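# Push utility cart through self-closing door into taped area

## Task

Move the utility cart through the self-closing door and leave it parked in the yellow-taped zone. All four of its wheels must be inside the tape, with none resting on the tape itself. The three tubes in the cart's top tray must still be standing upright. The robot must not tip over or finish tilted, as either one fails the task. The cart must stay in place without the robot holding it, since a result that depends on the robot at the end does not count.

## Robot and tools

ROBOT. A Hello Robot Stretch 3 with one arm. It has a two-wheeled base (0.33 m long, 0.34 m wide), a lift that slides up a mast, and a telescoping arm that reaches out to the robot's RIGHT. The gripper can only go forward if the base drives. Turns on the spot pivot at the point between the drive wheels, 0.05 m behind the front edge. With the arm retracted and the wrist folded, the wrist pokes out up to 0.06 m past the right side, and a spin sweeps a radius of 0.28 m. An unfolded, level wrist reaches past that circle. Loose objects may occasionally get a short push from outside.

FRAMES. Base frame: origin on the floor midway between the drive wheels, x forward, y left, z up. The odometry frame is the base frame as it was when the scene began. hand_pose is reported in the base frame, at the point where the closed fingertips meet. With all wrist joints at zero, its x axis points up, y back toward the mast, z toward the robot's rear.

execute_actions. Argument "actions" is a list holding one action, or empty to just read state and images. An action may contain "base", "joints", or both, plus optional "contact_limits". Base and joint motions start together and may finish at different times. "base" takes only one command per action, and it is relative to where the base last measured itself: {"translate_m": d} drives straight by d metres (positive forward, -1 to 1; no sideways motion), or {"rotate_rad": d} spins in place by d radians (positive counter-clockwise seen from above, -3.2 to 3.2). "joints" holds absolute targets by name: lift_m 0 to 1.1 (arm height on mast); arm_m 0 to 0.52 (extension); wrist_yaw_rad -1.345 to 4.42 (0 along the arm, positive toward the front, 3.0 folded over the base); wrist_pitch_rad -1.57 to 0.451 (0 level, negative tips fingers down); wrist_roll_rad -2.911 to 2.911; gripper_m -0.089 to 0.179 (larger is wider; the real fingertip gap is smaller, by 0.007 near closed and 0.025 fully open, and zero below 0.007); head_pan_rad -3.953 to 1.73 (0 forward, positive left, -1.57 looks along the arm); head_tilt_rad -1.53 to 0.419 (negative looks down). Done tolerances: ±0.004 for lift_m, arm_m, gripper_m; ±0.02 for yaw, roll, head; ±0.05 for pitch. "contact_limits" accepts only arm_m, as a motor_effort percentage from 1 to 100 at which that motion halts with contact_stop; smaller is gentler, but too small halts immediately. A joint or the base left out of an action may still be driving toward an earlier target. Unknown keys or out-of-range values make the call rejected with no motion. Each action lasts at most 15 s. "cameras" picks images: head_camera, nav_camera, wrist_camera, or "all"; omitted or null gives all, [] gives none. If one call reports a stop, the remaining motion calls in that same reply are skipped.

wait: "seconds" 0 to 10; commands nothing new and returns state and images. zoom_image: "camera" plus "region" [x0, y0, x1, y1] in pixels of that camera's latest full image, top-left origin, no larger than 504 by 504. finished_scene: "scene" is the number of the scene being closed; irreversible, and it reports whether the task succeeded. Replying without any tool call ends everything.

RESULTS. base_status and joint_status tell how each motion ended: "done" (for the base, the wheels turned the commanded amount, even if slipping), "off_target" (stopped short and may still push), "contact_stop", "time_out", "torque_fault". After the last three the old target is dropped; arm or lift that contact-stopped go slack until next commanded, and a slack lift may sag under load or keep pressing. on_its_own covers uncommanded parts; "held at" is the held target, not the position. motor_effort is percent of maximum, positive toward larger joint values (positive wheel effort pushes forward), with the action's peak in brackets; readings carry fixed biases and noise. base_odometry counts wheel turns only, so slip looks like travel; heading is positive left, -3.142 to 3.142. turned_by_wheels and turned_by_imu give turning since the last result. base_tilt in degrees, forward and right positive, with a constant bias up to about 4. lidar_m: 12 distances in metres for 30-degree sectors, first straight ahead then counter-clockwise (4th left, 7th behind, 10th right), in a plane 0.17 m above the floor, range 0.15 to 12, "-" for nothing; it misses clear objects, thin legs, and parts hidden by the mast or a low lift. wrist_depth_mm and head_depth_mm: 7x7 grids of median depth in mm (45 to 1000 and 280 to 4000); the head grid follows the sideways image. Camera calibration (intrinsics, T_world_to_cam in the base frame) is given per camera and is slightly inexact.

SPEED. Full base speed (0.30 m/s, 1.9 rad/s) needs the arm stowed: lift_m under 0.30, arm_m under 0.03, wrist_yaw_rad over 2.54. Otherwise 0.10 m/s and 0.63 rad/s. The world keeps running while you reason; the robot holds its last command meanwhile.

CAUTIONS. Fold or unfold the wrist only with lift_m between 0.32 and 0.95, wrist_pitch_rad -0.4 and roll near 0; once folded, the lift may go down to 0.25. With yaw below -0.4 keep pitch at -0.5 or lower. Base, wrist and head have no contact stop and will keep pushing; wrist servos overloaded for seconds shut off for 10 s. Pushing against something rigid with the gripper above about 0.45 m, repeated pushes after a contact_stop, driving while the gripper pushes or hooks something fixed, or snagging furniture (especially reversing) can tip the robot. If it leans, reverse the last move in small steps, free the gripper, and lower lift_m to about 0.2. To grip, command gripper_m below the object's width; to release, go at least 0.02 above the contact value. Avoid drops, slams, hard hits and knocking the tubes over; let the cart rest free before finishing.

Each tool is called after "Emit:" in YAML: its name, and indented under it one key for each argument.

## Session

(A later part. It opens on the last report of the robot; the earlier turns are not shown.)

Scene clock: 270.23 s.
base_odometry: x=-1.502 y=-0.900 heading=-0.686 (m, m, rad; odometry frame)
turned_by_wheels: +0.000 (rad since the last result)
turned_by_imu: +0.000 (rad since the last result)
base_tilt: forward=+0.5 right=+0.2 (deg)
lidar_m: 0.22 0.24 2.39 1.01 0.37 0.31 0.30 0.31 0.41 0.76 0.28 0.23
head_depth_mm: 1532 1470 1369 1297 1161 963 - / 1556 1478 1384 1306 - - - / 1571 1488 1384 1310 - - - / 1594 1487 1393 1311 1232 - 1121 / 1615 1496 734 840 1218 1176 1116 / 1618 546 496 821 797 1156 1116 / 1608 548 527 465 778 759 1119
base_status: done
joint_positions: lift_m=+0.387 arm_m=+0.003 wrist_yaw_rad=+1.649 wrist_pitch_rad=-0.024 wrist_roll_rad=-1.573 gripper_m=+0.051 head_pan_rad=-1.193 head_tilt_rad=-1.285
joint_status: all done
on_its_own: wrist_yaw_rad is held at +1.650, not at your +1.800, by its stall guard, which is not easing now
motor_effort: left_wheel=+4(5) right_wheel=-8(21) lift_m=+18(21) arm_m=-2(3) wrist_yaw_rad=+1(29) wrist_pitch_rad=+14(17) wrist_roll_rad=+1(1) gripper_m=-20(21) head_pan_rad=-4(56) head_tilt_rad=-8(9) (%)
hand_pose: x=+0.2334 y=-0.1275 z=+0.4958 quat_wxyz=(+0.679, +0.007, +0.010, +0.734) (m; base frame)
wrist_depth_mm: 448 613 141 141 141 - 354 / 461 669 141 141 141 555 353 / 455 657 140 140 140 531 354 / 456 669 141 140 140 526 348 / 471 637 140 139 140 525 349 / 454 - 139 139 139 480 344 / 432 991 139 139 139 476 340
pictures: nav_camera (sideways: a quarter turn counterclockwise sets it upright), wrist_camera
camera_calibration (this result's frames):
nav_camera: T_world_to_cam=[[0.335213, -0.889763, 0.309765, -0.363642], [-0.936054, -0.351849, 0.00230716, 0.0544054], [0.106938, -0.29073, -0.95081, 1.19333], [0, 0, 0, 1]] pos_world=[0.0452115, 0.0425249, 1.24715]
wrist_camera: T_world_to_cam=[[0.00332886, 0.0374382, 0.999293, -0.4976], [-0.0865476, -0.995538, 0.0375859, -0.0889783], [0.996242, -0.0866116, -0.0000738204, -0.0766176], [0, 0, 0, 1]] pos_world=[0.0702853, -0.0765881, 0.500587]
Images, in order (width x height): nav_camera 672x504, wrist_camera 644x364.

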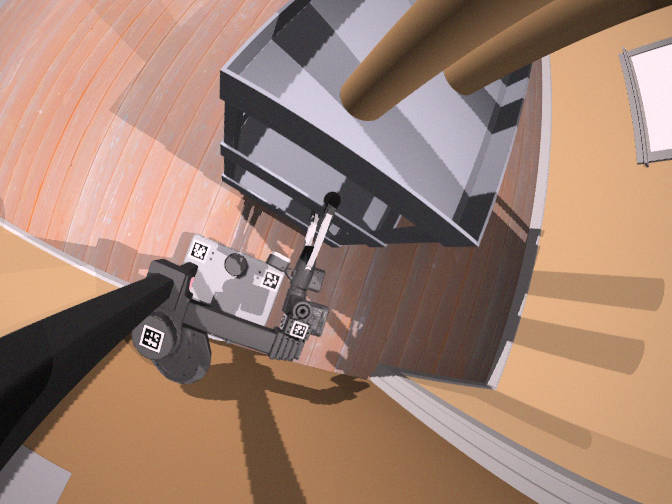

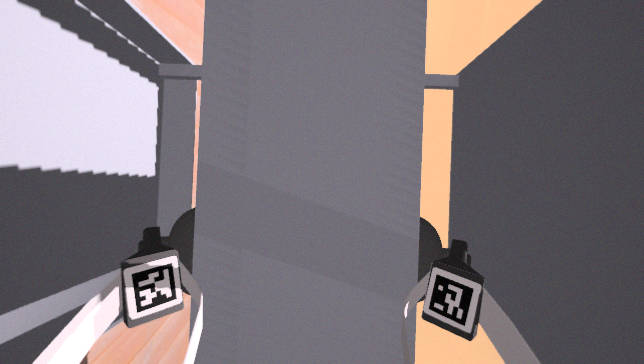

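Emit:
execute_actions:
  actions:
    - {"base":{"translate_m":-0.3},"joints":{"wrist_yaw_rad":1.72,"head_pan_rad":-2.2}}
  cameras: ["nav_camera"]

Scene clock: 277.60 s.
base_odometry: x=-1.734 y=-0.710 heading=-0.686 (m, m, rad; odometry frame)
turned_by_wheels: +0.000 (rad since the last result)
turned_by_imu: +0.000 (rad since the last result)
base_tilt: forward=+0.6 right=+0.1 (deg)
lidar_m: 0.21 0.23 2.38 0.28 2.34 0.38 0.29 0.29 0.31 0.45 0.28 0.22
head_depth_mm: 300 362 471 673 - - 711 / 311 389 517 773 1118 - 877 / 330 420 574 882 - - 1112 / 352 456 645 996 - 1161 1108 / 378 500 734 1265 - 1174 975 / 407 552 852 1305 1252 1025 698 / 441 616 1021 1317 1246 739 705
base_status: done
joint_positions: lift_m=+0.387 arm_m=+0.003 wrist_yaw_rad=+1.766 wrist_pitch_rad=-0.023 wrist_roll_rad=-1.573 gripper_m=+0.051 head_pan_rad=-2.193 head_tilt_rad=-1.286
joint_status: wrist_yaw_rad off_target (ended at +1.766, target +1.720); the others done
on_its_own: wrist_yaw_rad is held at +1.766, not at your +1.720, by its stall guard, which is not easing now
motor_effort: left_wheel=+1(36) right_wheel=-6(42) lift_m=+19(19) arm_m=-1(1) wrist_yaw_rad=+1(34) wrist_pitch_rad=+13(14) wrist_roll_rad=+1(1) gripper_m=-19(20) head_pan_rad=-4(54) head_tilt_rad=-8(8) (%)
hand_pose: x=+0.2294 y=-0.0980 z=+0.4959 quat_wxyz=(+0.635, +0.006, +0.010, +0.772) (m; base frame)
wrist_depth_mm: 451 591 148 148 148 - 357 / 455 639 146 146 146 548 360 / 459 672 144 144 144 538 351 / 462 680 143 142 142 519 347 / 460 632 141 140 141 518 345 / 455 - 138 138 139 480 343 / 435 - 137 138 138 478 340
pictures: nav_camera (sideways: a quarter turn counterclockwise sets it upright)
camera_calibration (this result's frames):
nav_camera: T_world_to_cam=[[-0.567943, -0.763008, 0.308641, -0.356668], [-0.801718, 0.597698, 0.00232872, 0.0535579], [-0.186251, -0.246121, -0.951176, 1.19559], [0, 0, 0, 1]] pos_world=[0.0630515, -0.00989247, 1.24718]
Images, in order (width x height): nav_camera 672x504.

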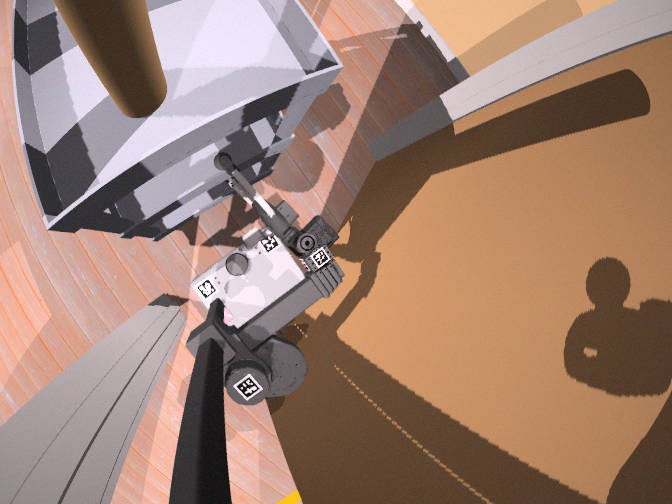

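Emit:
execute_actions:
  actions:
    - {"base":{"rotate_rad":0.08},"joints":{"wrist_yaw_rad":1.68}}
  cameras: []

Emit:
execute_actions:
  actions:
    - {"base":{"translate_m":-0.4},"joints":{"head_pan_rad":-3.5,"head_tilt_rad":-0.9}}

Scene clock: 284.77 s.
base_odometry: x=-1.734 y=-0.710 heading=-0.606 (m, m, rad; odometry frame)
turned_by_wheels: +0.080 (rad since the last result)
turned_by_imu: +0.079 (rad since the last result)
base_tilt: forward=+0.5 right=+0.1 (deg)
lidar_m: 0.22 0.24 0.30 0.28 2.38 0.33 0.27 0.27 0.30 0.48 0.27 0.22
head_depth_mm: 294 345 443 619 - - 950 / 306 377 497 726 1027 - 872 / 327 416 565 865 - - 1099 / 356 461 655 1010 - 1164 1113 / 389 519 774 1292 - 1176 983 / 429 594 957 1311 1248 1025 692 / 479 691 1149 1324 1073 732 704
base_status: done
joint_positions: lift_m=+0.387 arm_m=+0.003 wrist_yaw_rad=+1.688 wrist_pitch_rad=-0.024 wrist_roll_rad=-1.573 gripper_m=+0.051 head_pan_rad=-2.194 head_tilt_rad=-1.287
joint_status: all done
motor_effort: left_wheel=-2(6) right_wheel=+8(22) lift_m=+20(19) arm_m=-1(1) wrist_yaw_rad=-6(22) wrist_pitch_rad=+14(14) wrist_roll_rad=+1(1) gripper_m=-18(18) head_pan_rad=-4(4) head_tilt_rad=-7(7) (%)
hand_pose: x=+0.2324 y=-0.1175 z=+0.4957 quat_wxyz=(+0.664, +0.007, +0.010, +0.747) (m; base frame)
wrist_depth_mm: 455 581 147 146 147 - 356 / 452 630 145 145 145 544 356 / 459 662 143 143 143 542 354 / 462 674 141 140 141 529 348 / 459 635 139 139 139 522 346 / 472 - 138 137 137 487 345 / 445 - 135 136 136 482 336
pictures: none
No camera images: the call's "cameras" was empty. Leave "cameras" out to get every camera's image.

Scene clock: 290.37 s.
base_odometry: x=-2.063 y=-0.483 heading=-0.606 (m, m, rad; odometry frame)
turned_by_wheels: +0.000 (rad since the last result)
turned_by_imu: -0.001 (rad since the last result)
base_tilt: forward=+0.6 right=+0.2 (deg)
lidar_m: 0.21 0.21 0.53 1.70 2.40 1.82 0.29 0.25 0.25 0.29 0.29 0.21
head_depth_mm: 1839 2122 1880 1592 1380 1260 1058 / 1778 2089 1892 1608 1390 1241 - / 1716 2001 1912 1617 1392 1271 - / 1647 1920 1923 1621 1397 1280 - / 1601 1845 1933 1627 1378 884 985 / 1548 1777 1912 502 557 642 747 / 1479 347 368 403 448 501 568
base_status: done
joint_positions: lift_m=+0.387 arm_m=+0.003 wrist_yaw_rad=+1.765 wrist_pitch_rad=-0.023 wrist_roll_rad=-1.573 gripper_m=+0.051 head_pan_rad=-3.493 head_tilt_rad=-0.902
joint_status: all done
on_its_own: wrist_yaw_rad is held at +1.767, not at your +1.680, by its stall guard, which is not easing now
motor_effort: left_wheel=-4(11) right_wheel=-1(24) lift_m=+20(20) arm_m=+0(1) wrist_yaw_rad=+2(24) wrist_pitch_rad=+13(14) wrist_roll_rad=+1(1) gripper_m=-20(21) head_pan_rad=-4(56) head_tilt_rad=+2(26) (%)
hand_pose: x=+0.2294 y=-0.0981 z=+0.4960 quat_wxyz=(+0.635, +0.006, +0.010, +0.772) (m; base frame)
wrist_depth_mm: 455 607 141 141 141 - 360 / 456 654 140 140 140 541 354 / 449 675 140 140 140 545 350 / 466 683 139 140 140 518 348 / 468 641 140 139 139 517 345 / 466 - 139 139 139 475 343 / 436 - 139 139 139 479 347
pictures: head_camera (sideways: a quarter turn clockwise sets it upright), nav_camera (sideways: a quarter turn counterclockwise sets it upright), wrist_camera
camera_calibration (this result's frames):
head_camera: T_world_to_cam=[[0.732892, -0.309773, -0.605731, 0.802302], [-0.371613, -0.928051, 0.0249836, -0.0282842], [-0.569888, 0.206787, -0.795278, 0.99689], [0, 0, 0, 1]] pos_world=[-0.0303958, 0.0161387, 1.27949]
nav_camera: T_world_to_cam=[[-0.713667, 0.279639, 0.642247, -0.790337], [0.361176, 0.932486, -0.00467019, 0.0555766], [-0.600192, 0.228631, -0.766484, 0.958102], [0, 0, 0, 1]] pos_world=[-0.00906533, -0.0498678, 1.24222]
wrist_camera: T_world_to_cam=[[-0.00217844, 0.0375532, 0.999292, -0.49761], [0.0288428, -0.998877, 0.0376004, -0.0868895], [0.999582, 0.0289043, 0.00109286, -0.0600948], [0, 0, 0, 1]] pos_world=[0.0614918, -0.066368, 0.500591]
Images, in order (width x height): head_camera 896x504, nav_camera 672x504, wrist_camera 644x364.

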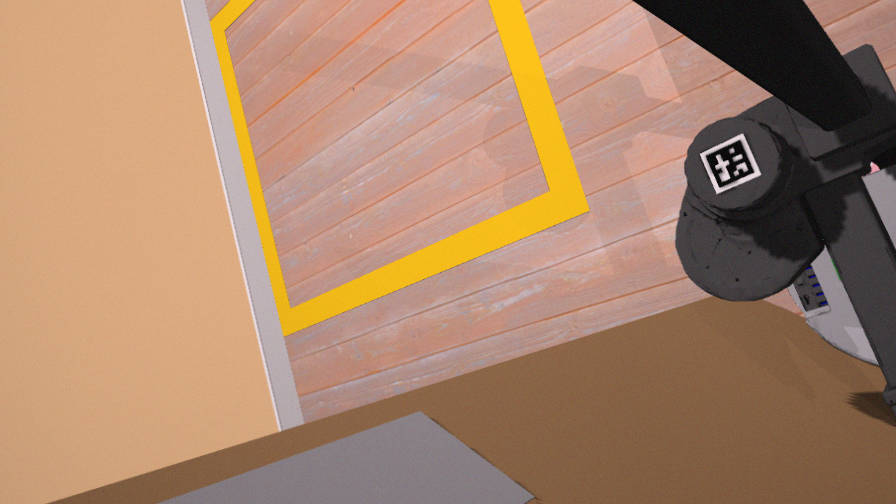

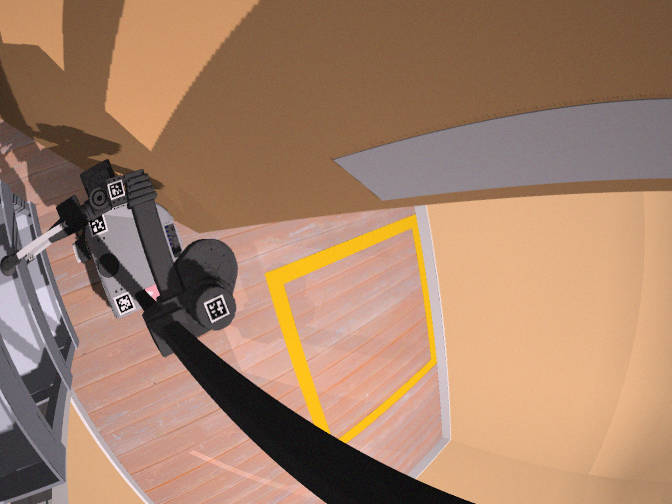

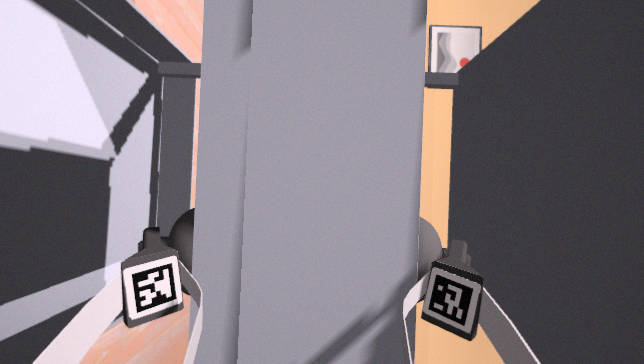

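Emit:
execute_actions:
  actions:
    - {"base":{"translate_m":-0.25},"joints":{"head_pan_rad":0.0,"head_tilt_rad":-1.2,"wrist_yaw_rad":1.76}}
  cameras: ["nav_camera"]

Scene clock: 301.30 s.
base_odometry: x=-2.268 y=-0.340 heading=-0.606 (m, m, rad; odometry frame)
turned_by_wheels: +0.000 (rad since the last result)
turned_by_imu: -0.001 (rad since the last result)
base_tilt: forward=+0.5 right=+0.1 (deg)
lidar_m: 0.19 0.20 0.25 2.30 2.07 1.56 1.52 0.24 0.24 0.25 0.31 0.21
head_depth_mm: 640 597 552 518 1218 1039 649 / 495 593 552 519 989 - - / 520 591 549 516 1098 1188 - / - 324 428 512 816 1185 - / - 338 540 513 821 1182 - / 681 618 561 515 815 1181 - / 673 608 554 510 1254 1179 1110
base_status: done
joint_positions: lift_m=+0.387 arm_m=+0.003 wrist_yaw_rad=+1.783 wrist_pitch_rad=-0.023 wrist_roll_rad=-1.573 gripper_m=+0.051 head_pan_rad=-0.007 head_tilt_rad=-1.186
joint_status: wrist_yaw_rad off_target (ended at +1.783, target +1.760); the others done
on_its_own: wrist_yaw_rad is at rest, and its effort (-19) is outside its rest range (-12 to +12)
motor_effort: left_wheel=+0(10) right_wheel=-4(16) lift_m=+20(19) arm_m=+0(1) wrist_yaw_rad=-19(18) wrist_pitch_rad=+13(13) wrist_roll_rad=+2(2) gripper_m=-18(20) head_pan_rad=+4(56) head_tilt_rad=-7(31) (%)
hand_pose: x=+0.2285 y=-0.0936 z=+0.4960 quat_wxyz=(+0.628, +0.006, +0.010, +0.778) (m; base frame)
wrist_depth_mm: 453 643 132 132 132 546 354 / 457 671 133 133 133 543 355 / 459 672 135 134 134 540 349 / 459 674 137 137 137 521 346 / 465 638 138 138 138 519 350 / 462 - 141 140 139 476 337 / 404 - 142 141 142 - 341
pictures: nav_camera (sideways: a quarter turn counterclockwise sets it upright)
camera_calibration (this result's frames):
nav_camera: T_world_to_cam=[[0.915314, -0.0231038, 0.402077, -0.487405], [-0.0254507, -0.999676, 0.000495262, 0.0512094], [0.401935, -0.0106865, -0.915606, 1.14582], [0, 0, 0, 1]] pos_world=[-0.0131119, 0.0521767, 1.24507]
Images, in order (width x height): nav_camera 672x504.

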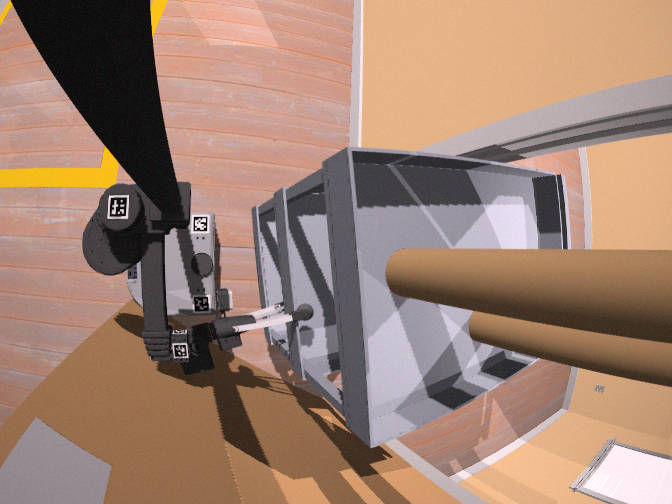

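Emit:
execute_actions:
  actions:
    - {"base":{"translate_m":-0.13},"joints":{"arm_m":0.06,"wrist_yaw_rad":1.78,"head_pan_rad":0.3,"head_tilt_rad":-0.9}}
  cameras: ["nav_camera","head_camera"]

Scene clock: 311.73 s.
base_odometry: x=-2.375 y=-0.266 heading=-0.606 (m, m, rad; odometry frame)
turned_by_wheels: +0.000 (rad since the last result)
turned_by_imu: +0.000 (rad since the last result)
base_tilt: forward=+0.5 right=+0.1 (deg)
lidar_m: 0.16 0.16 1.10 2.30 1.89 1.43 1.39 1.46 0.31 0.31 0.31 0.18
head_depth_mm: 2786 805 295 327 423 463 708 / 2865 802 728 587 481 465 945 / 2917 804 731 616 532 467 954 / 2991 806 736 620 535 470 895 / 695 811 959 1163 557 487 1099 / 710 850 1039 1335 1413 1241 1107 / 743 884 1096 1439 1420 1245 1108
base_status: done
joint_positions: lift_m=+0.387 arm_m=+0.060 wrist_yaw_rad=+1.756 wrist_pitch_rad=-0.022 wrist_roll_rad=-1.578 gripper_m=+0.051 head_pan_rad=+0.293 head_tilt_rad=-0.901
joint_status: wrist_yaw_rad off_target (ended at +1.756, target +1.780); the others done
on_its_own: wrist_yaw_rad is at rest, and its effort (+21) is outside its rest range (-12 to +12)
motor_effort: left_wheel=-2(10) right_wheel=-2(47) lift_m=+20(19) arm_m=+1(22) wrist_yaw_rad=+21(46) wrist_pitch_rad=+13(14) wrist_roll_rad=+4(4) gripper_m=-20(21) head_pan_rad=+4(34) head_tilt_rad=+1(25) (%)
hand_pose: x=+0.2299 y=-0.1577 z=+0.4960 quat_wxyz=(+0.639, +0.004, +0.012, +0.769) (m; base frame)
wrist_depth_mm: 450 657 116 116 116 543 363 / 461 667 121 120 120 546 355 / 456 680 125 125 125 531 351 / 459 671 130 129 131 535 349 / 461 590 136 135 135 525 347 / 418 - 141 140 140 - 341 / 633 - 147 148 - - 338
pictures: head_camera (sideways: a quarter turn clockwise sets it upright), nav_camera (sideways: a quarter turn counterclockwise sets it upright)
camera_calibration (this result's frames):
head_camera: T_world_to_cam=[[-0.771339, -0.192829, -0.606509, 0.812492], [-0.260919, 0.965037, 0.0250121, -0.0289965], [0.58048, 0.177543, -0.794683, 0.9891], [0, 0, 0, 1]] pos_world=[0.0449882, 0.00904746, 1.27953]
nav_camera: T_world_to_cam=[[0.737827, 0.205345, 0.642997, -0.800169], [0.271906, -0.962312, -0.00468762, 0.0561438], [0.617801, 0.178294, -0.765854, 0.949854], [0, 0, 0, 1]] pos_world=[-0.0117012, 0.0489853, 1.24222]
Images, in order (width x height): head_camera 896x504, nav_camera 672x504.

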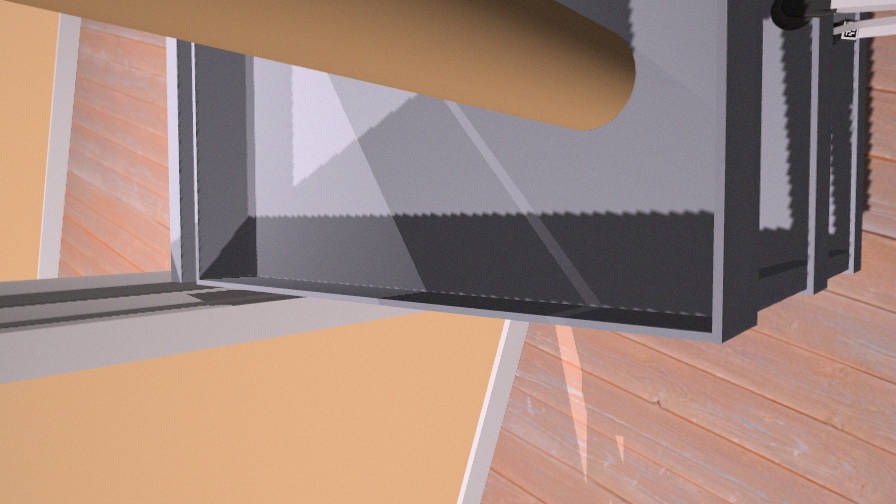

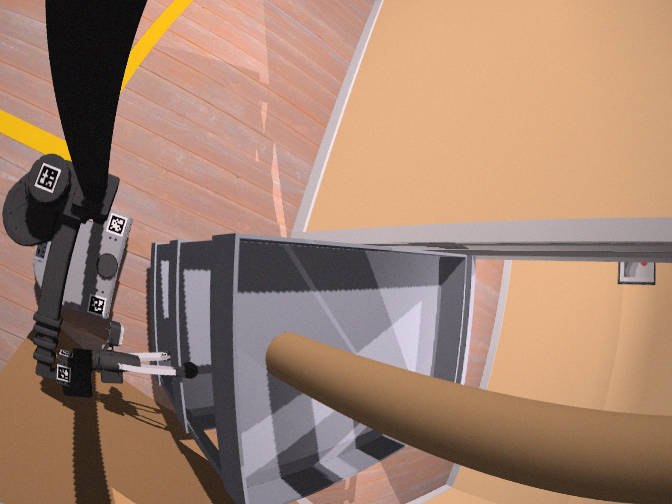

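Emit:
execute_actions:
  actions:
    - {"base":{"translate_m":-0.15},"joints":{"arm_m":0.02,"wrist_yaw_rad":1.76,"head_pan_rad":-0.2,"head_tilt_rad":-1.2}}
  cameras: ["nav_camera"]

Emit:
execute_actions:
  actions:
    - {"base":{"rotate_rad":-0.15},"joints":{"arm_m":0.0,"wrist_yaw_rad":1.85}}
  cameras: ["nav_camera"]

Scene clock: 321.80 s.
base_odometry: x=-2.498 y=-0.181 heading=-0.606 (m, m, rad; odometry frame)
turned_by_wheels: +0.000 (rad since the last result)
turned_by_imu: +0.000 (rad since the last result)
base_tilt: forward=+0.6 right=+0.1 (deg)
lidar_m: 0.19 0.19 1.34 2.32 1.68 1.28 1.24 1.31 1.50 0.25 0.30 0.20
head_depth_mm: 1793 563 544 662 977 875 - / 636 600 552 526 1208 - - / 645 601 555 521 1111 1192 - / 508 593 549 516 822 1188 - / - 325 418 513 803 1184 - / - 316 549 516 744 1174 1115 / 675 619 564 517 544 1179 1102
base_status: done
joint_positions: lift_m=+0.387 arm_m=+0.020 wrist_yaw_rad=+1.799 wrist_pitch_rad=-0.023 wrist_roll_rad=-1.578 gripper_m=+0.051 head_pan_rad=-0.193 head_tilt_rad=-1.186
joint_status: wrist_yaw_rad off_target (ended at +1.799, target +1.760); the others done
on_its_own: wrist_yaw_rad is held at +1.801, not at your +1.760, by its stall guard, which is not easing now
motor_effort: left_wheel=+0(8) right_wheel=-3(18) lift_m=+20(20) arm_m=+5(7) wrist_yaw_rad=+3(29) wrist_pitch_rad=+13(13) wrist_roll_rad=+4(4) gripper_m=-19(19) head_pan_rad=-5(43) head_tilt_rad=-7(29) (%)
hand_pose: x=+0.2276 y=-0.1066 z=+0.4960 quat_wxyz=(+0.622, +0.004, +0.011, +0.783) (m; base frame)
wrist_depth_mm: 451 615 134 133 134 551 358 / 453 661 135 134 134 535 359 / 455 671 136 135 136 532 350 / 465 692 137 137 137 519 349 / 473 634 139 138 138 525 345 / 466 - 140 139 139 479 345 / 412 - 141 142 141 - 340
pictures: nav_camera (sideways: a quarter turn counterclockwise sets it upright)
camera_calibration (this result's frames):
nav_camera: T_world_to_cam=[[0.895203, -0.192035, 0.402163, -0.487394], [-0.209956, -0.977711, 0.000493542, 0.0523371], [0.393104, -0.0848783, -0.915568, 1.14582], [0, 0, 0, 1]] pos_world=[-0.00312212, 0.0548292, 1.24506]
Images, in order (width x height): nav_camera 672x504.

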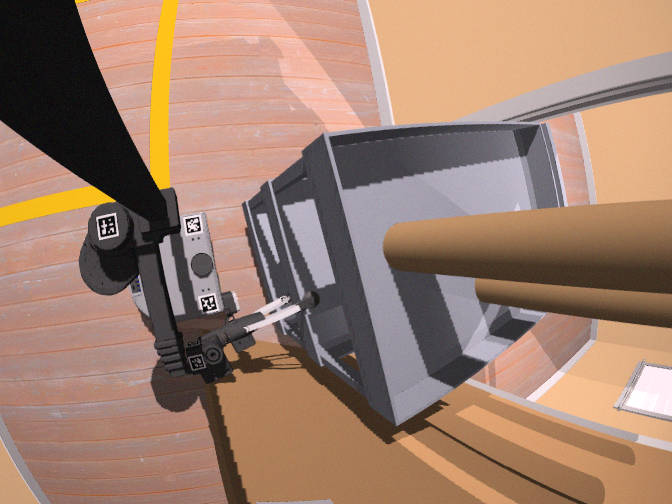

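Scene clock: 324.77 s.
base_odometry: x=-2.498 y=-0.181 heading=-0.756 (m, m, rad; odometry frame)
turned_by_wheels: -0.150 (rad since the last result)
turned_by_imu: -0.149 (rad since the last result)
base_tilt: forward=+0.5 right=+0.1 (deg)
lidar_m: 0.17 0.18 0.21 2.32 1.97 1.33 1.24 1.26 1.57 0.22 0.25 0.20
head_depth_mm: 951 866 508 706 738 712 1071 / 1788 568 552 680 1086 - - / 1774 600 555 521 1113 1189 - / 647 603 556 512 819 1197 - / 479 589 538 507 788 1169 - / 530 304 368 504 493 1155 1114 / - 295 543 517 483 1179 1099
base_status: done
joint_positions: lift_m=+0.387 arm_m=+0.003 wrist_yaw_rad=+1.862 wrist_pitch_rad=-0.023 wrist_roll_rad=-1.578 gripper_m=+0.051 head_pan_rad=-0.195 head_tilt_rad=-1.187
joint_status: all done
joint sent to its limit — the command would take arm_m past its lower limit, so that joint was sent only as far as its limit.
motor_effort: left_wheel=+4(9) right_wheel=-7(14) lift_m=+20(21) arm_m=+0(2) wrist_yaw_rad=-9(14) wrist_pitch_rad=+13(14) wrist_roll_rad=+4(3) gripper_m=-20(20) head_pan_rad=-3(5) head_tilt_rad=-7(8) (%)
hand_pose: x=+0.2234 y=-0.0739 z=+0.4958 quat_wxyz=(+0.597, +0.004, +0.012, +0.802) (m; base frame)
wrist_depth_mm: 445 645 127 127 126 541 358 / 452 667 129 129 129 542 355 / 455 669 132 131 132 535 351 / 462 679 134 134 135 530 348 / 462 647 137 137 137 513 344 / 452 - 140 140 139 477 343 / 393 - 144 143 145 - 338
pictures: nav_camera (sideways: a quarter turn counterclockwise sets it upright)
camera_calibration (this result's frames):
nav_camera: T_world_to_cam=[[0.895338, -0.193791, 0.401018, -0.485905], [-0.211767, -0.97732, 0.000516519, 0.0523183], [0.391823, -0.0853848, -0.91607, 1.14648], [0, 0, 0, 1]] pos_world=[-0.00309018, 0.05486, 1.24509]
Images, in order (width x height): nav_camera 672x504.

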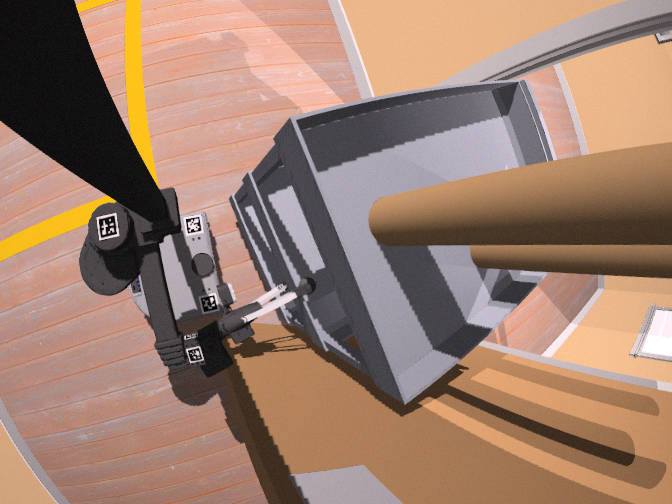

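Emit:
execute_actions:
  actions:
    - {"base":{"translate_m":-0.25}}
  cameras: ["nav_camera"]

Scene clock: 332.03 s.
base_odometry: x=-2.680 y=-0.009 heading=-0.755 (m, m, rad; odometry frame)
turned_by_wheels: +0.000 (rad since the last result)
turned_by_imu: -0.001 (rad since the last result)
base_tilt: forward=+0.6 right=+0.2 (deg)
lidar_m: 0.19 0.20 0.26 2.29 1.58 1.06 0.99 1.01 1.28 1.48 0.29 0.20
head_depth_mm: 660 582 526 606 1245 1184 1072 / 1032 582 553 526 1212 - - / 655 608 553 520 1071 1186 - / 492 594 556 516 819 1190 - / 652 596 471 510 810 1185 - / 292 314 400 514 787 1174 1112 / - 312 557 516 588 1184 1102
base_status: done
joint_positions: lift_m=+0.387 arm_m=+0.003 wrist_yaw_rad=+1.897 wrist_pitch_rad=-0.022 wrist_roll_rad=-1.574 gripper_m=+0.051 head_pan_rad=-0.195 head_tilt_rad=-1.187
joint_status: not commanded
on_its_own: wrist_yaw_rad is held at +1.894, not at your +1.850, by its stall guard, which is not easing now
motor_effort: left_wheel=+4(6) right_wheel=-7(33) lift_m=+20(20) arm_m=+0(0) wrist_yaw_rad=-1(22) wrist_pitch_rad=+13(13) wrist_roll_rad=+2(4) gripper_m=-19(22) head_pan_rad=-4(3) head_tilt_rad=-7(8) (%)
hand_pose: x=+0.2207 y=-0.0654 z=+0.4961 quat_wxyz=(+0.583, +0.005, +0.011, +0.813) (m; base frame)
wrist_depth_mm: 456 596 146 146 146 - 360 / 455 655 144 144 145 537 356 / 455 679 142 143 144 535 352 / 460 682 141 141 142 532 350 / 467 638 140 139 141 524 346 / 461 - 139 139 138 472 340 / 439 - 138 137 137 479 343
pictures: nav_camera (sideways: a quarter turn counterclockwise sets it upright)
camera_calibration (this result's frames):
nav_camera: T_world_to_cam=[[0.895338, -0.193791, 0.401018, -0.485905], [-0.211767, -0.97732, 0.000516519, 0.0523183], [0.391823, -0.0853849, -0.91607, 1.14648], [0, 0, 0, 1]] pos_world=[-0.00309016, 0.05486, 1.24509]
Images, in order (width x height): nav_camera 672x504.

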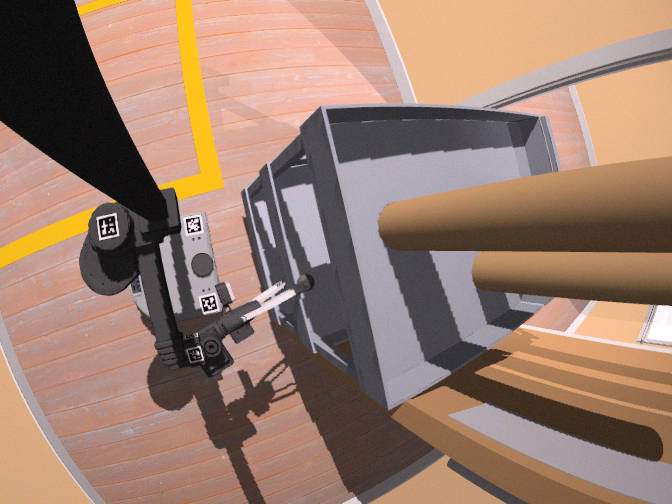

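Emit:
execute_actions:
  actions:
    - {"base":{"rotate_rad":-0.28},"joints":{"wrist_yaw_rad":1.95}}
  cameras: []

Emit:
execute_actions:
  actions:
    - {"base":{"translate_m":-0.22}}
  cameras: ["nav_camera"]

Scene clock: 339.83 s.
base_odometry: x=-2.680 y=-0.009 heading=-1.035 (m, m, rad; odometry frame)
turned_by_wheels: -0.280 (rad since the last result)
turned_by_imu: -0.276 (rad since the last result)
base_tilt: forward=+0.5 right=+0.2 (deg)
lidar_m: 0.16 0.15 0.17 1.90 2.29 1.24 1.00 0.99 1.09 1.50 1.49 0.19
head_depth_mm: 374 424 493 1343 1246 1185 1068 / 474 522 533 711 1249 - - / 643 584 555 522 1110 1186 - / 890 601 559 511 802 1183 - / 653 606 558 514 710 1140 - / 457 550 419 471 480 905 1114 / 447 515 315 499 477 666 1100
base_status: done
joint_positions: lift_m=+0.387 arm_m=+0.003 wrist_yaw_rad=+1.981 wrist_pitch_rad=-0.022 wrist_roll_rad=-1.575 gripper_m=+0.051 head_pan_rad=-0.195 head_tilt_rad=-1.187
joint_status: wrist_yaw_rad off_target (ended at +1.981, target +1.950)
on_its_own: wrist_yaw_rad is at rest, and its effort (-25) is outside its rest range (-12 to +12)
motor_effort: left_wheel=+7(12) right_wheel=-4(24) lift_m=+20(20) arm_m=+0(0) wrist_yaw_rad=-25(55) wrist_pitch_rad=+13(13) wrist_roll_rad=+2(2) gripper_m=-18(20) head_pan_rad=-4(4) head_tilt_rad=-7(7) (%)
hand_pose: x=+0.2130 y=-0.0455 z=+0.4960 quat_wxyz=(+0.548, +0.004, +0.011, +0.836) (m; base frame)
wrist_depth_mm: 451 646 123 123 123 553 359 / 454 658 126 126 126 532 354 / 453 676 129 129 129 536 353 / 460 672 132 132 132 526 346 / 458 643 136 135 135 518 347 / 435 - 139 139 138 479 346 / 393 616 143 141 569 667 341
pictures: none
No camera images: the call's "cameras" was empty. Leave "cameras" out to get every camera's image.

Scene clock: 343.03 s.
base_odometry: x=-2.793 y=+0.180 heading=-1.035 (m, m, rad; odometry frame)
turned_by_wheels: +0.000 (rad since the last result)
turned_by_imu: +0.000 (rad since the last result)
base_tilt: forward=+0.5 right=+0.2 (deg)
lidar_m: 0.18 0.18 0.22 2.22 2.01 0.99 0.80 0.79 0.86 1.32 0.32 0.20
head_depth_mm: 1769 1608 512 1314 1245 1183 1068 / 1706 573 551 622 1238 - - / 574 600 554 520 1113 1196 - / 649 603 557 512 818 1195 - / 476 588 550 507 792 1175 - / 663 313 376 503 703 1162 1114 / - 295 411 517 488 1175 1102
base_status: done
joint_positions: lift_m=+0.387 arm_m=+0.003 wrist_yaw_rad=+1.903 wrist_pitch_rad=-0.022 wrist_roll_rad=-1.578 gripper_m=+0.051 head_pan_rad=-0.195 head_tilt_rad=-1.187
joint_status: not commanded
on_its_own: wrist_yaw_rad is held at +1.903, not at your +1.950, by its stall guard, which is not easing now
motor_effort: left_wheel=+3(2) right_wheel=-9(25) lift_m=+20(20) arm_m=+0(0) wrist_yaw_rad=+1(24) wrist_pitch_rad=+13(13) wrist_roll_rad=+4(4) gripper_m=-20(20) head_pan_rad=-3(3) head_tilt_rad=-6(7) (%)
hand_pose: x=+0.2203 y=-0.0641 z=+0.4961 quat_wxyz=(+0.581, +0.003, +0.012, +0.814) (m; base frame)
wrist_depth_mm: 448 620 134 133 134 544 356 / 457 667 135 135 134 538 354 / 460 666 136 136 136 535 352 / 453 678 137 137 137 533 348 / 466 640 138 139 139 528 347 / 456 - 139 140 139 479 342 / 409 445 141 141 142 447 335
pictures: nav_camera (sideways: a quarter turn counterclockwise sets it upright)
camera_calibration (this result's frames):
nav_camera: T_world_to_cam=[[0.895338, -0.193791, 0.401018, -0.485905], [-0.211767, -0.97732, 0.000516517, 0.0523183], [0.391823, -0.085385, -0.91607, 1.14648], [0, 0, 0, 1]] pos_world=[-0.00309015, 0.05486, 1.24509]
Images, in order (width x height): nav_camera 672x504.

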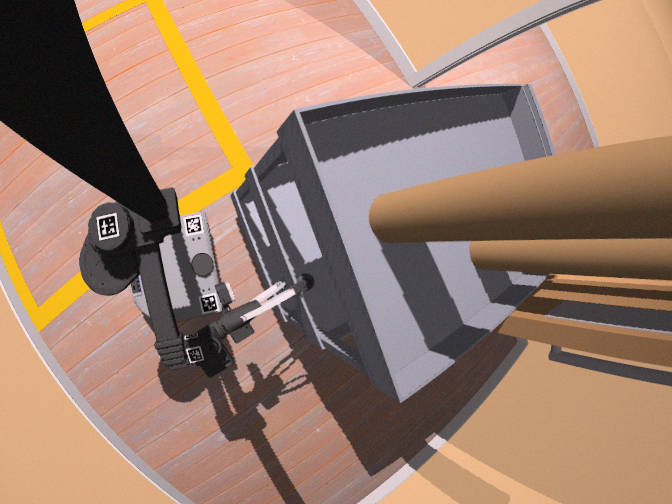

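Emit:
execute_actions:
  actions:
    - {"base":{"rotate_rad":-0.27},"joints":{"wrist_yaw_rad":1.93}}
  cameras: ["nav_camera"]

Emit:
execute_actions:
  actions:
    - {"base":{"translate_m":-0.2}}
  cameras: ["nav_camera"]

Scene clock: 351.53 s.
base_odometry: x=-2.793 y=+0.180 heading=-1.305 (m, m, rad; odometry frame)
turned_by_wheels: -0.270 (rad since the last result)
turned_by_imu: -0.266 (rad since the last result)
base_tilt: forward=+0.6 right=+0.1 (deg)
lidar_m: 0.15 - 0.15 1.72 2.21 1.29 0.85 0.79 0.80 1.01 1.57 0.19
head_depth_mm: 1646 1607 1442 1349 1247 1179 1073 / 1727 1603 525 1305 1253 - - / 1787 1590 554 522 1165 1193 - / 1776 589 557 511 795 1181 - / 566 610 559 513 486 1047 - / 623 564 555 448 476 748 1113 / 425 499 304 403 478 456 1103
base_status: done
joint_positions: lift_m=+0.387 arm_m=+0.003 wrist_yaw_rad=+1.961 wrist_pitch_rad=-0.022 wrist_roll_rad=-1.579 gripper_m=+0.051 head_pan_rad=-0.195 head_tilt_rad=-1.187
joint_status: wrist_yaw_rad off_target (ended at +1.961, target +1.930)
on_its_own: wrist_yaw_rad is at rest, and its effort (-24) is outside its rest range (-12 to +12)
motor_effort: left_wheel=+8(14) right_wheel=-4(25) lift_m=+20(20) arm_m=+0(0) wrist_yaw_rad=-24(47) wrist_pitch_rad=+13(13) wrist_roll_rad=+4(4) gripper_m=-18(20) head_pan_rad=-3(3) head_tilt_rad=-6(6) (%)
hand_pose: x=+0.2149 y=-0.0501 z=+0.4960 quat_wxyz=(+0.556, +0.003, +0.012, +0.831) (m; base frame)
wrist_depth_mm: 449 602 111 110 110 543 356 / 453 619 115 115 115 542 355 / 466 655 120 120 121 532 350 / 463 654 126 126 126 535 351 / 460 570 132 132 133 515 345 / 417 - 140 139 138 505 346 / 628 - 148 146 - - 342
pictures: nav_camera (sideways: a quarter turn counterclockwise sets it upright)
camera_calibration (this result's frames):
nav_camera: T_world_to_cam=[[0.895338, -0.193791, 0.401018, -0.485905], [-0.211767, -0.97732, 0.000516517, 0.0523183], [0.391823, -0.085385, -0.91607, 1.14648], [0, 0, 0, 1]] pos_world=[-0.00309014, 0.05486, 1.24509]
Images, in order (width x height): nav_camera 672x504.

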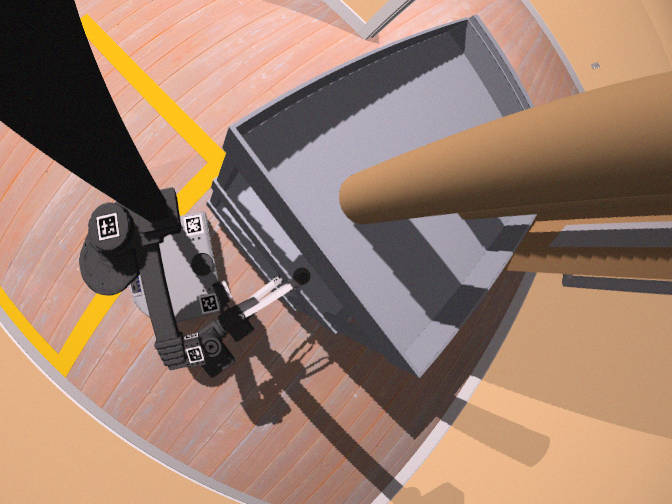

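Scene clock: 354.57 s.
base_odometry: x=-2.845 y=+0.373 heading=-1.304 (m, m, rad; odometry frame)
turned_by_wheels: +0.000 (rad since the last result)
turned_by_imu: +0.000 (rad since the last result)
base_tilt: forward=+0.5 right=+0.2 (deg)
lidar_m: 0.17 0.17 0.19 1.90 2.08 1.03 0.68 0.63 0.64 0.80 1.68 0.20
head_depth_mm: 1732 1606 511 1324 1244 1182 1067 / 1772 1591 545 651 1233 - - / 1787 587 554 522 1112 1186 - / 648 611 556 512 808 1193 - / 500 590 559 507 776 1162 - / 476 347 372 498 491 1148 1110 / - 287 341 516 478 1161 1101
base_status: done
joint_positions: lift_m=+0.387 arm_m=+0.003 wrist_yaw_rad=+1.918 wrist_pitch_rad=-0.022 wrist_roll_rad=-1.581 gripper_m=+0.051 head_pan_rad=-0.195 head_tilt_rad=-1.187
joint_status: not commanded
on_its_own: wrist_yaw_rad moved -0.043 to your old target +1.930
motor_effort: left_wheel=+2(3) right_wheel=-6(24) lift_m=+20(20) arm_m=+0(0) wrist_yaw_rad=+8(25) wrist_pitch_rad=+13(13) wrist_roll_rad=+5(5) gripper_m=-19(20) head_pan_rad=-4(3) head_tilt_rad=-7(7) (%)
hand_pose: x=+0.2189 y=-0.0603 z=+0.4961 quat_wxyz=(+0.574, +0.002, +0.012, +0.819) (m; base frame)
wrist_depth_mm: 452 653 126 127 126 563 357 / 455 666 129 129 129 543 357 / 457 668 132 132 131 532 352 / 458 676 134 134 135 525 347 / 463 646 138 137 137 522 348 / 453 - 140 139 139 477 342 / 400 - 143 143 144 - 341
pictures: nav_camera (sideways: a quarter turn counterclockwise sets it upright)
camera_calibration (this result's frames):
nav_camera: T_world_to_cam=[[0.895337, -0.193791, 0.401018, -0.485905], [-0.211767, -0.97732, 0.000516515, 0.0523183], [0.391823, -0.0853851, -0.91607, 1.14648], [0, 0, 0, 1]] pos_world=[-0.00309013, 0.05486, 1.24509]
Images, in order (width x height): nav_camera 672x504.

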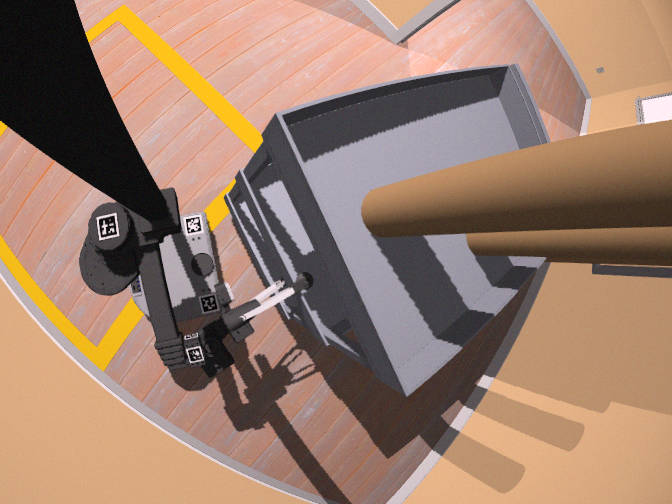

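Emit:
execute_actions:
  actions:
    - {"base":{"rotate_rad":-0.22},"joints":{"wrist_yaw_rad":1.92}}
  cameras: []

Emit:
execute_actions:
  actions:
    - {"base":{"translate_m":-0.2}}
  cameras: []

Emit:
execute_actions:
  actions:
    - {"base":{"rotate_rad":-0.22}}
  cameras: ["nav_camera"]

Emit:
execute_actions:
  actions:
    - {"base":{"translate_m":-0.2}}
  cameras: ["nav_camera"]

Scene clock: 364.43 s.
base_odometry: x=-2.845 y=+0.373 heading=-1.524 (m, m, rad; odometry frame)
turned_by_wheels: -0.220 (rad since the last result)
turned_by_imu: -0.217 (rad since the last result)
base_tilt: forward=+0.5 right=+0.2 (deg)
lidar_m: 0.15 - 0.15 0.19 2.09 1.48 0.77 0.63 0.63 0.70 1.11 0.19
head_depth_mm: 1665 1602 1441 1344 1246 1180 1071 / 1722 1603 524 1312 1254 - - / 1769 1618 554 521 1216 1188 - / 1802 588 558 511 792 1180 - / 1819 607 559 513 485 988 - / 648 578 555 442 475 707 1115 / 427 494 303 393 477 452 1101
base_status: done
joint_positions: lift_m=+0.387 arm_m=+0.003 wrist_yaw_rad=+1.952 wrist_pitch_rad=-0.022 wrist_roll_rad=-1.580 gripper_m=+0.051 head_pan_rad=-0.195 head_tilt_rad=-1.187
joint_status: wrist_yaw_rad off_target (ended at +1.952, target +1.920)
on_its_own: wrist_yaw_rad is at rest, and its effort (-26) is outside its rest range (-12 to +12)
motor_effort: left_wheel=+7(13) right_wheel=-7(26) lift_m=+20(20) arm_m=+0(0) wrist_yaw_rad=-26(41) wrist_pitch_rad=+13(13) wrist_roll_rad=+5(5) gripper_m=-19(21) head_pan_rad=-4(3) head_tilt_rad=-7(7) (%)
hand_pose: x=+0.2158 y=-0.0523 z=+0.4961 quat_wxyz=(+0.560, +0.002, +0.012, +0.828) (m; base frame)
wrist_depth_mm: 449 614 107 107 106 557 360 / 451 608 113 112 111 541 353 / 457 628 119 118 117 545 353 / 466 656 125 124 125 521 348 / 446 875 132 131 131 524 348 / 420 - 140 139 138 - 345 / 646 - 149 148 - - 338
pictures: none
No camera images: the call's "cameras" was empty. Leave "cameras" out to get every camera's image.

Scene clock: 367.47 s.
base_odometry: x=-2.855 y=+0.572 heading=-1.524 (m, m, rad; odometry frame)
turned_by_wheels: +0.000 (rad since the last result)
turned_by_imu: +0.000 (rad since the last result)
base_tilt: forward=+0.5 right=+0.2 (deg)
lidar_m: 0.16 0.16 0.18 1.81 1.94 1.17 0.61 0.50 0.50 0.55 0.88 0.19
head_depth_mm: 1736 1609 514 1329 1245 1179 1072 / 1782 582 546 684 1244 - - / 1792 591 555 522 1112 1191 - / 647 613 557 511 807 1193 - / 506 589 551 502 734 1155 - / 460 307 356 501 486 1146 1116 / - - 356 517 477 1154 1099
base_status: done
joint_positions: lift_m=+0.387 arm_m=+0.003 wrist_yaw_rad=+1.856 wrist_pitch_rad=-0.022 wrist_roll_rad=-1.583 gripper_m=+0.051 head_pan_rad=-0.195 head_tilt_rad=-1.187
joint_status: not commanded
on_its_own: wrist_yaw_rad is held at +1.873, not at your +1.920, by its stall guard, which is not easing now; wrist_yaw_rad is at rest, and its effort (+13) is outside its rest range (-12 to +12)
motor_effort: left_wheel=+1(5) right_wheel=-5(25) lift_m=+20(20) arm_m=-1(0) wrist_yaw_rad=+13(26) wrist_pitch_rad=+13(13) wrist_roll_rad=+6(6) gripper_m=-19(20) head_pan_rad=-3(4) head_tilt_rad=-8(7) (%)
hand_pose: x=+0.2239 y=-0.0754 z=+0.4961 quat_wxyz=(+0.599, +0.002, +0.013, +0.800) (m; base frame)
wrist_depth_mm: 448 664 117 116 116 562 361 / 458 671 120 121 119 540 359 / 464 683 125 124 125 530 354 / 465 700 130 129 129 523 348 / 463 585 135 134 134 512 350 / 419 - 140 139 139 508 344 / 646 - 146 146 - - 343
pictures: none
No camera images: the call's "cameras" was empty. Leave "cameras" out to get every camera's image.

Scene clock: 368.70 s.
base_odometry: x=-2.855 y=+0.572 heading=-1.744 (m, m, rad; odometry frame)
turned_by_wheels: -0.220 (rad since the last result)
turned_by_imu: -0.217 (rad since the last result)
base_tilt: forward=+0.5 right=+0.2 (deg)
lidar_m: 0.15 - 0.15 0.17 2.02 1.93 0.74 0.52 0.50 0.51 0.68 0.19
head_depth_mm: 1732 1608 1447 1347 1246 1174 1068 / 1760 1614 533 1305 1248 - - / 1771 585 555 521 1216 1189 - / 1811 587 557 511 792 1180 - / 1810 606 559 513 480 903 - / 642 574 380 423 476 662 1114 / 420 - 297 426 478 449 1098
base_status: done
joint_positions: lift_m=+0.387 arm_m=+0.003 wrist_yaw_rad=+1.906 wrist_pitch_rad=-0.022 wrist_roll_rad=-1.582 gripper_m=+0.051 head_pan_rad=-0.195 head_tilt_rad=-1.187
joint_status: not commanded
on_its_own: wrist_yaw_rad is held at +1.873, not at your +1.920, by its stall guard, which is still easing
motor_effort: left_wheel=+9(11) right_wheel=-4(21) lift_m=+20(20) arm_m=+0(0) wrist_yaw_rad=-26(44) wrist_pitch_rad=+13(13) wrist_roll_rad=+6(6) gripper_m=-18(20) head_pan_rad=-3(3) head_tilt_rad=-7(7) (%)
hand_pose: x=+0.2200 y=-0.0634 z=+0.4961 quat_wxyz=(+0.579, +0.002, +0.013, +0.815) (m; base frame)
wrist_depth_mm: 450 574 101 101 100 512 360 / 454 592 107 106 106 538 355 / 459 642 114 113 112 535 351 / 464 600 121 120 121 524 347 / 427 913 130 129 129 - 347 / 644 - 139 139 138 - 339 / 636 - 151 150 - - -
pictures: nav_camera (sideways: a quarter turn counterclockwise sets it upright)
camera_calibration (this result's frames):
nav_camera: T_world_to_cam=[[0.895338, -0.193791, 0.401018, -0.485905], [-0.211767, -0.97732, 0.000516517, 0.0523183], [0.391823, -0.085385, -0.91607, 1.14648], [0, 0, 0, 1]] pos_world=[-0.00309014, 0.05486, 1.24509]
Images, in order (width x height): nav_camera 672x504.

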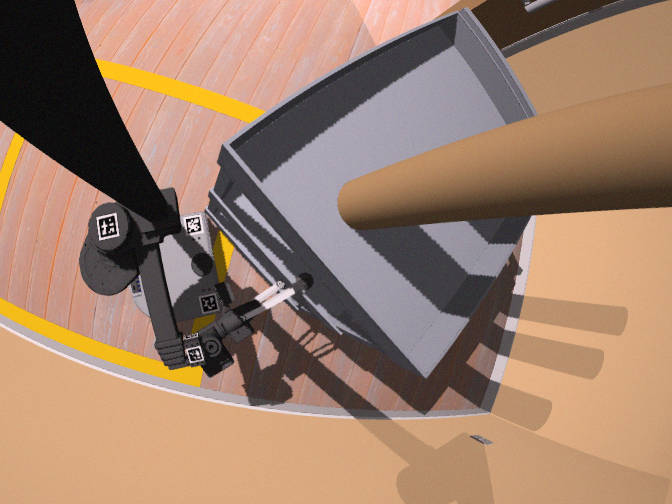

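Scene clock: 371.73 s.
base_odometry: x=-2.820 y=+0.769 heading=-1.744 (m, m, rad; odometry frame)
turned_by_wheels: +0.000 (rad since the last result)
turned_by_imu: +0.000 (rad since the last result)
base_tilt: forward=+0.5 right=+0.2 (deg)
lidar_m: 0.16 0.16 0.18 1.77 1.84 1.76 0.60 0.43 0.41 0.42 0.36 0.19
head_depth_mm: 1782 1607 518 1328 1241 1185 1053 / 1790 571 552 738 1235 - - / 1791 599 554 521 1124 1189 - / 648 606 556 512 811 1192 - / 483 570 435 501 747 1160 - / - 294 356 504 487 1156 1119 / - 299 550 517 478 1170 1100
base_status: done
joint_positions: lift_m=+0.387 arm_m=+0.003 wrist_yaw_rad=+1.808 wrist_pitch_rad=-0.022 wrist_roll_rad=-1.584 gripper_m=+0.051 head_pan_rad=-0.195 head_tilt_rad=-1.187
joint_status: not commanded
on_its_own: wrist_yaw_rad is held at +1.824, not at your +1.920, by its stall guard, which is not easing now; wrist_yaw_rad is at rest, and its effort (+13) is outside its rest range (-12 to +12)
motor_effort: left_wheel=+2(5) right_wheel=-5(24) lift_m=+20(20) arm_m=-1(0) wrist_yaw_rad=+13(27) wrist_pitch_rad=+13(13) wrist_roll_rad=+7(7) gripper_m=-19(20) head_pan_rad=-3(3) head_tilt_rad=-8(7) (%)
hand_pose: x=+0.2271 y=-0.0875 z=+0.4961 quat_wxyz=(+0.619, +0.001, +0.013, +0.786) (m; base frame)
wrist_depth_mm: 446 616 115 114 113 553 358 / 447 652 119 118 118 543 357 / 457 688 123 123 123 533 353 / 470 678 129 127 128 529 347 / 459 588 134 134 134 518 348 / 428 - 140 140 139 - 343 / 641 - 146 145 - - 341
pictures: nav_camera (sideways: a quarter turn counterclockwise sets it upright)
camera_calibration (this result's frames):
nav_camera: T_world_to_cam=[[0.895338, -0.193791, 0.401018, -0.485905], [-0.211767, -0.97732, 0.000516517, 0.0523183], [0.391823, -0.085385, -0.91607, 1.14648], [0, 0, 0, 1]] pos_world=[-0.00309014, 0.05486, 1.24509]
Images, in order (width x height): nav_camera 672x504.

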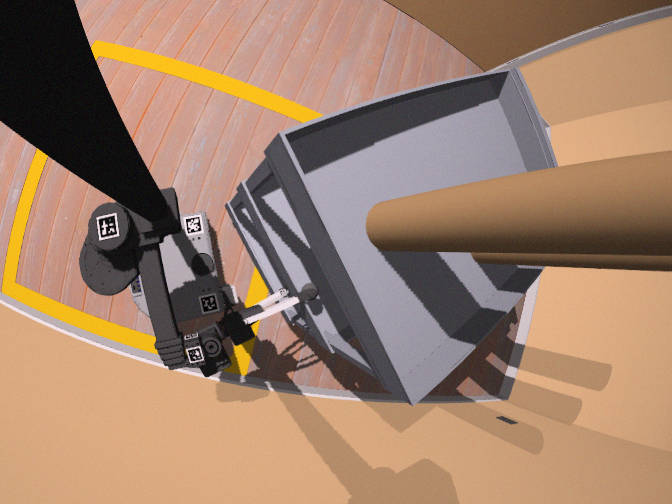

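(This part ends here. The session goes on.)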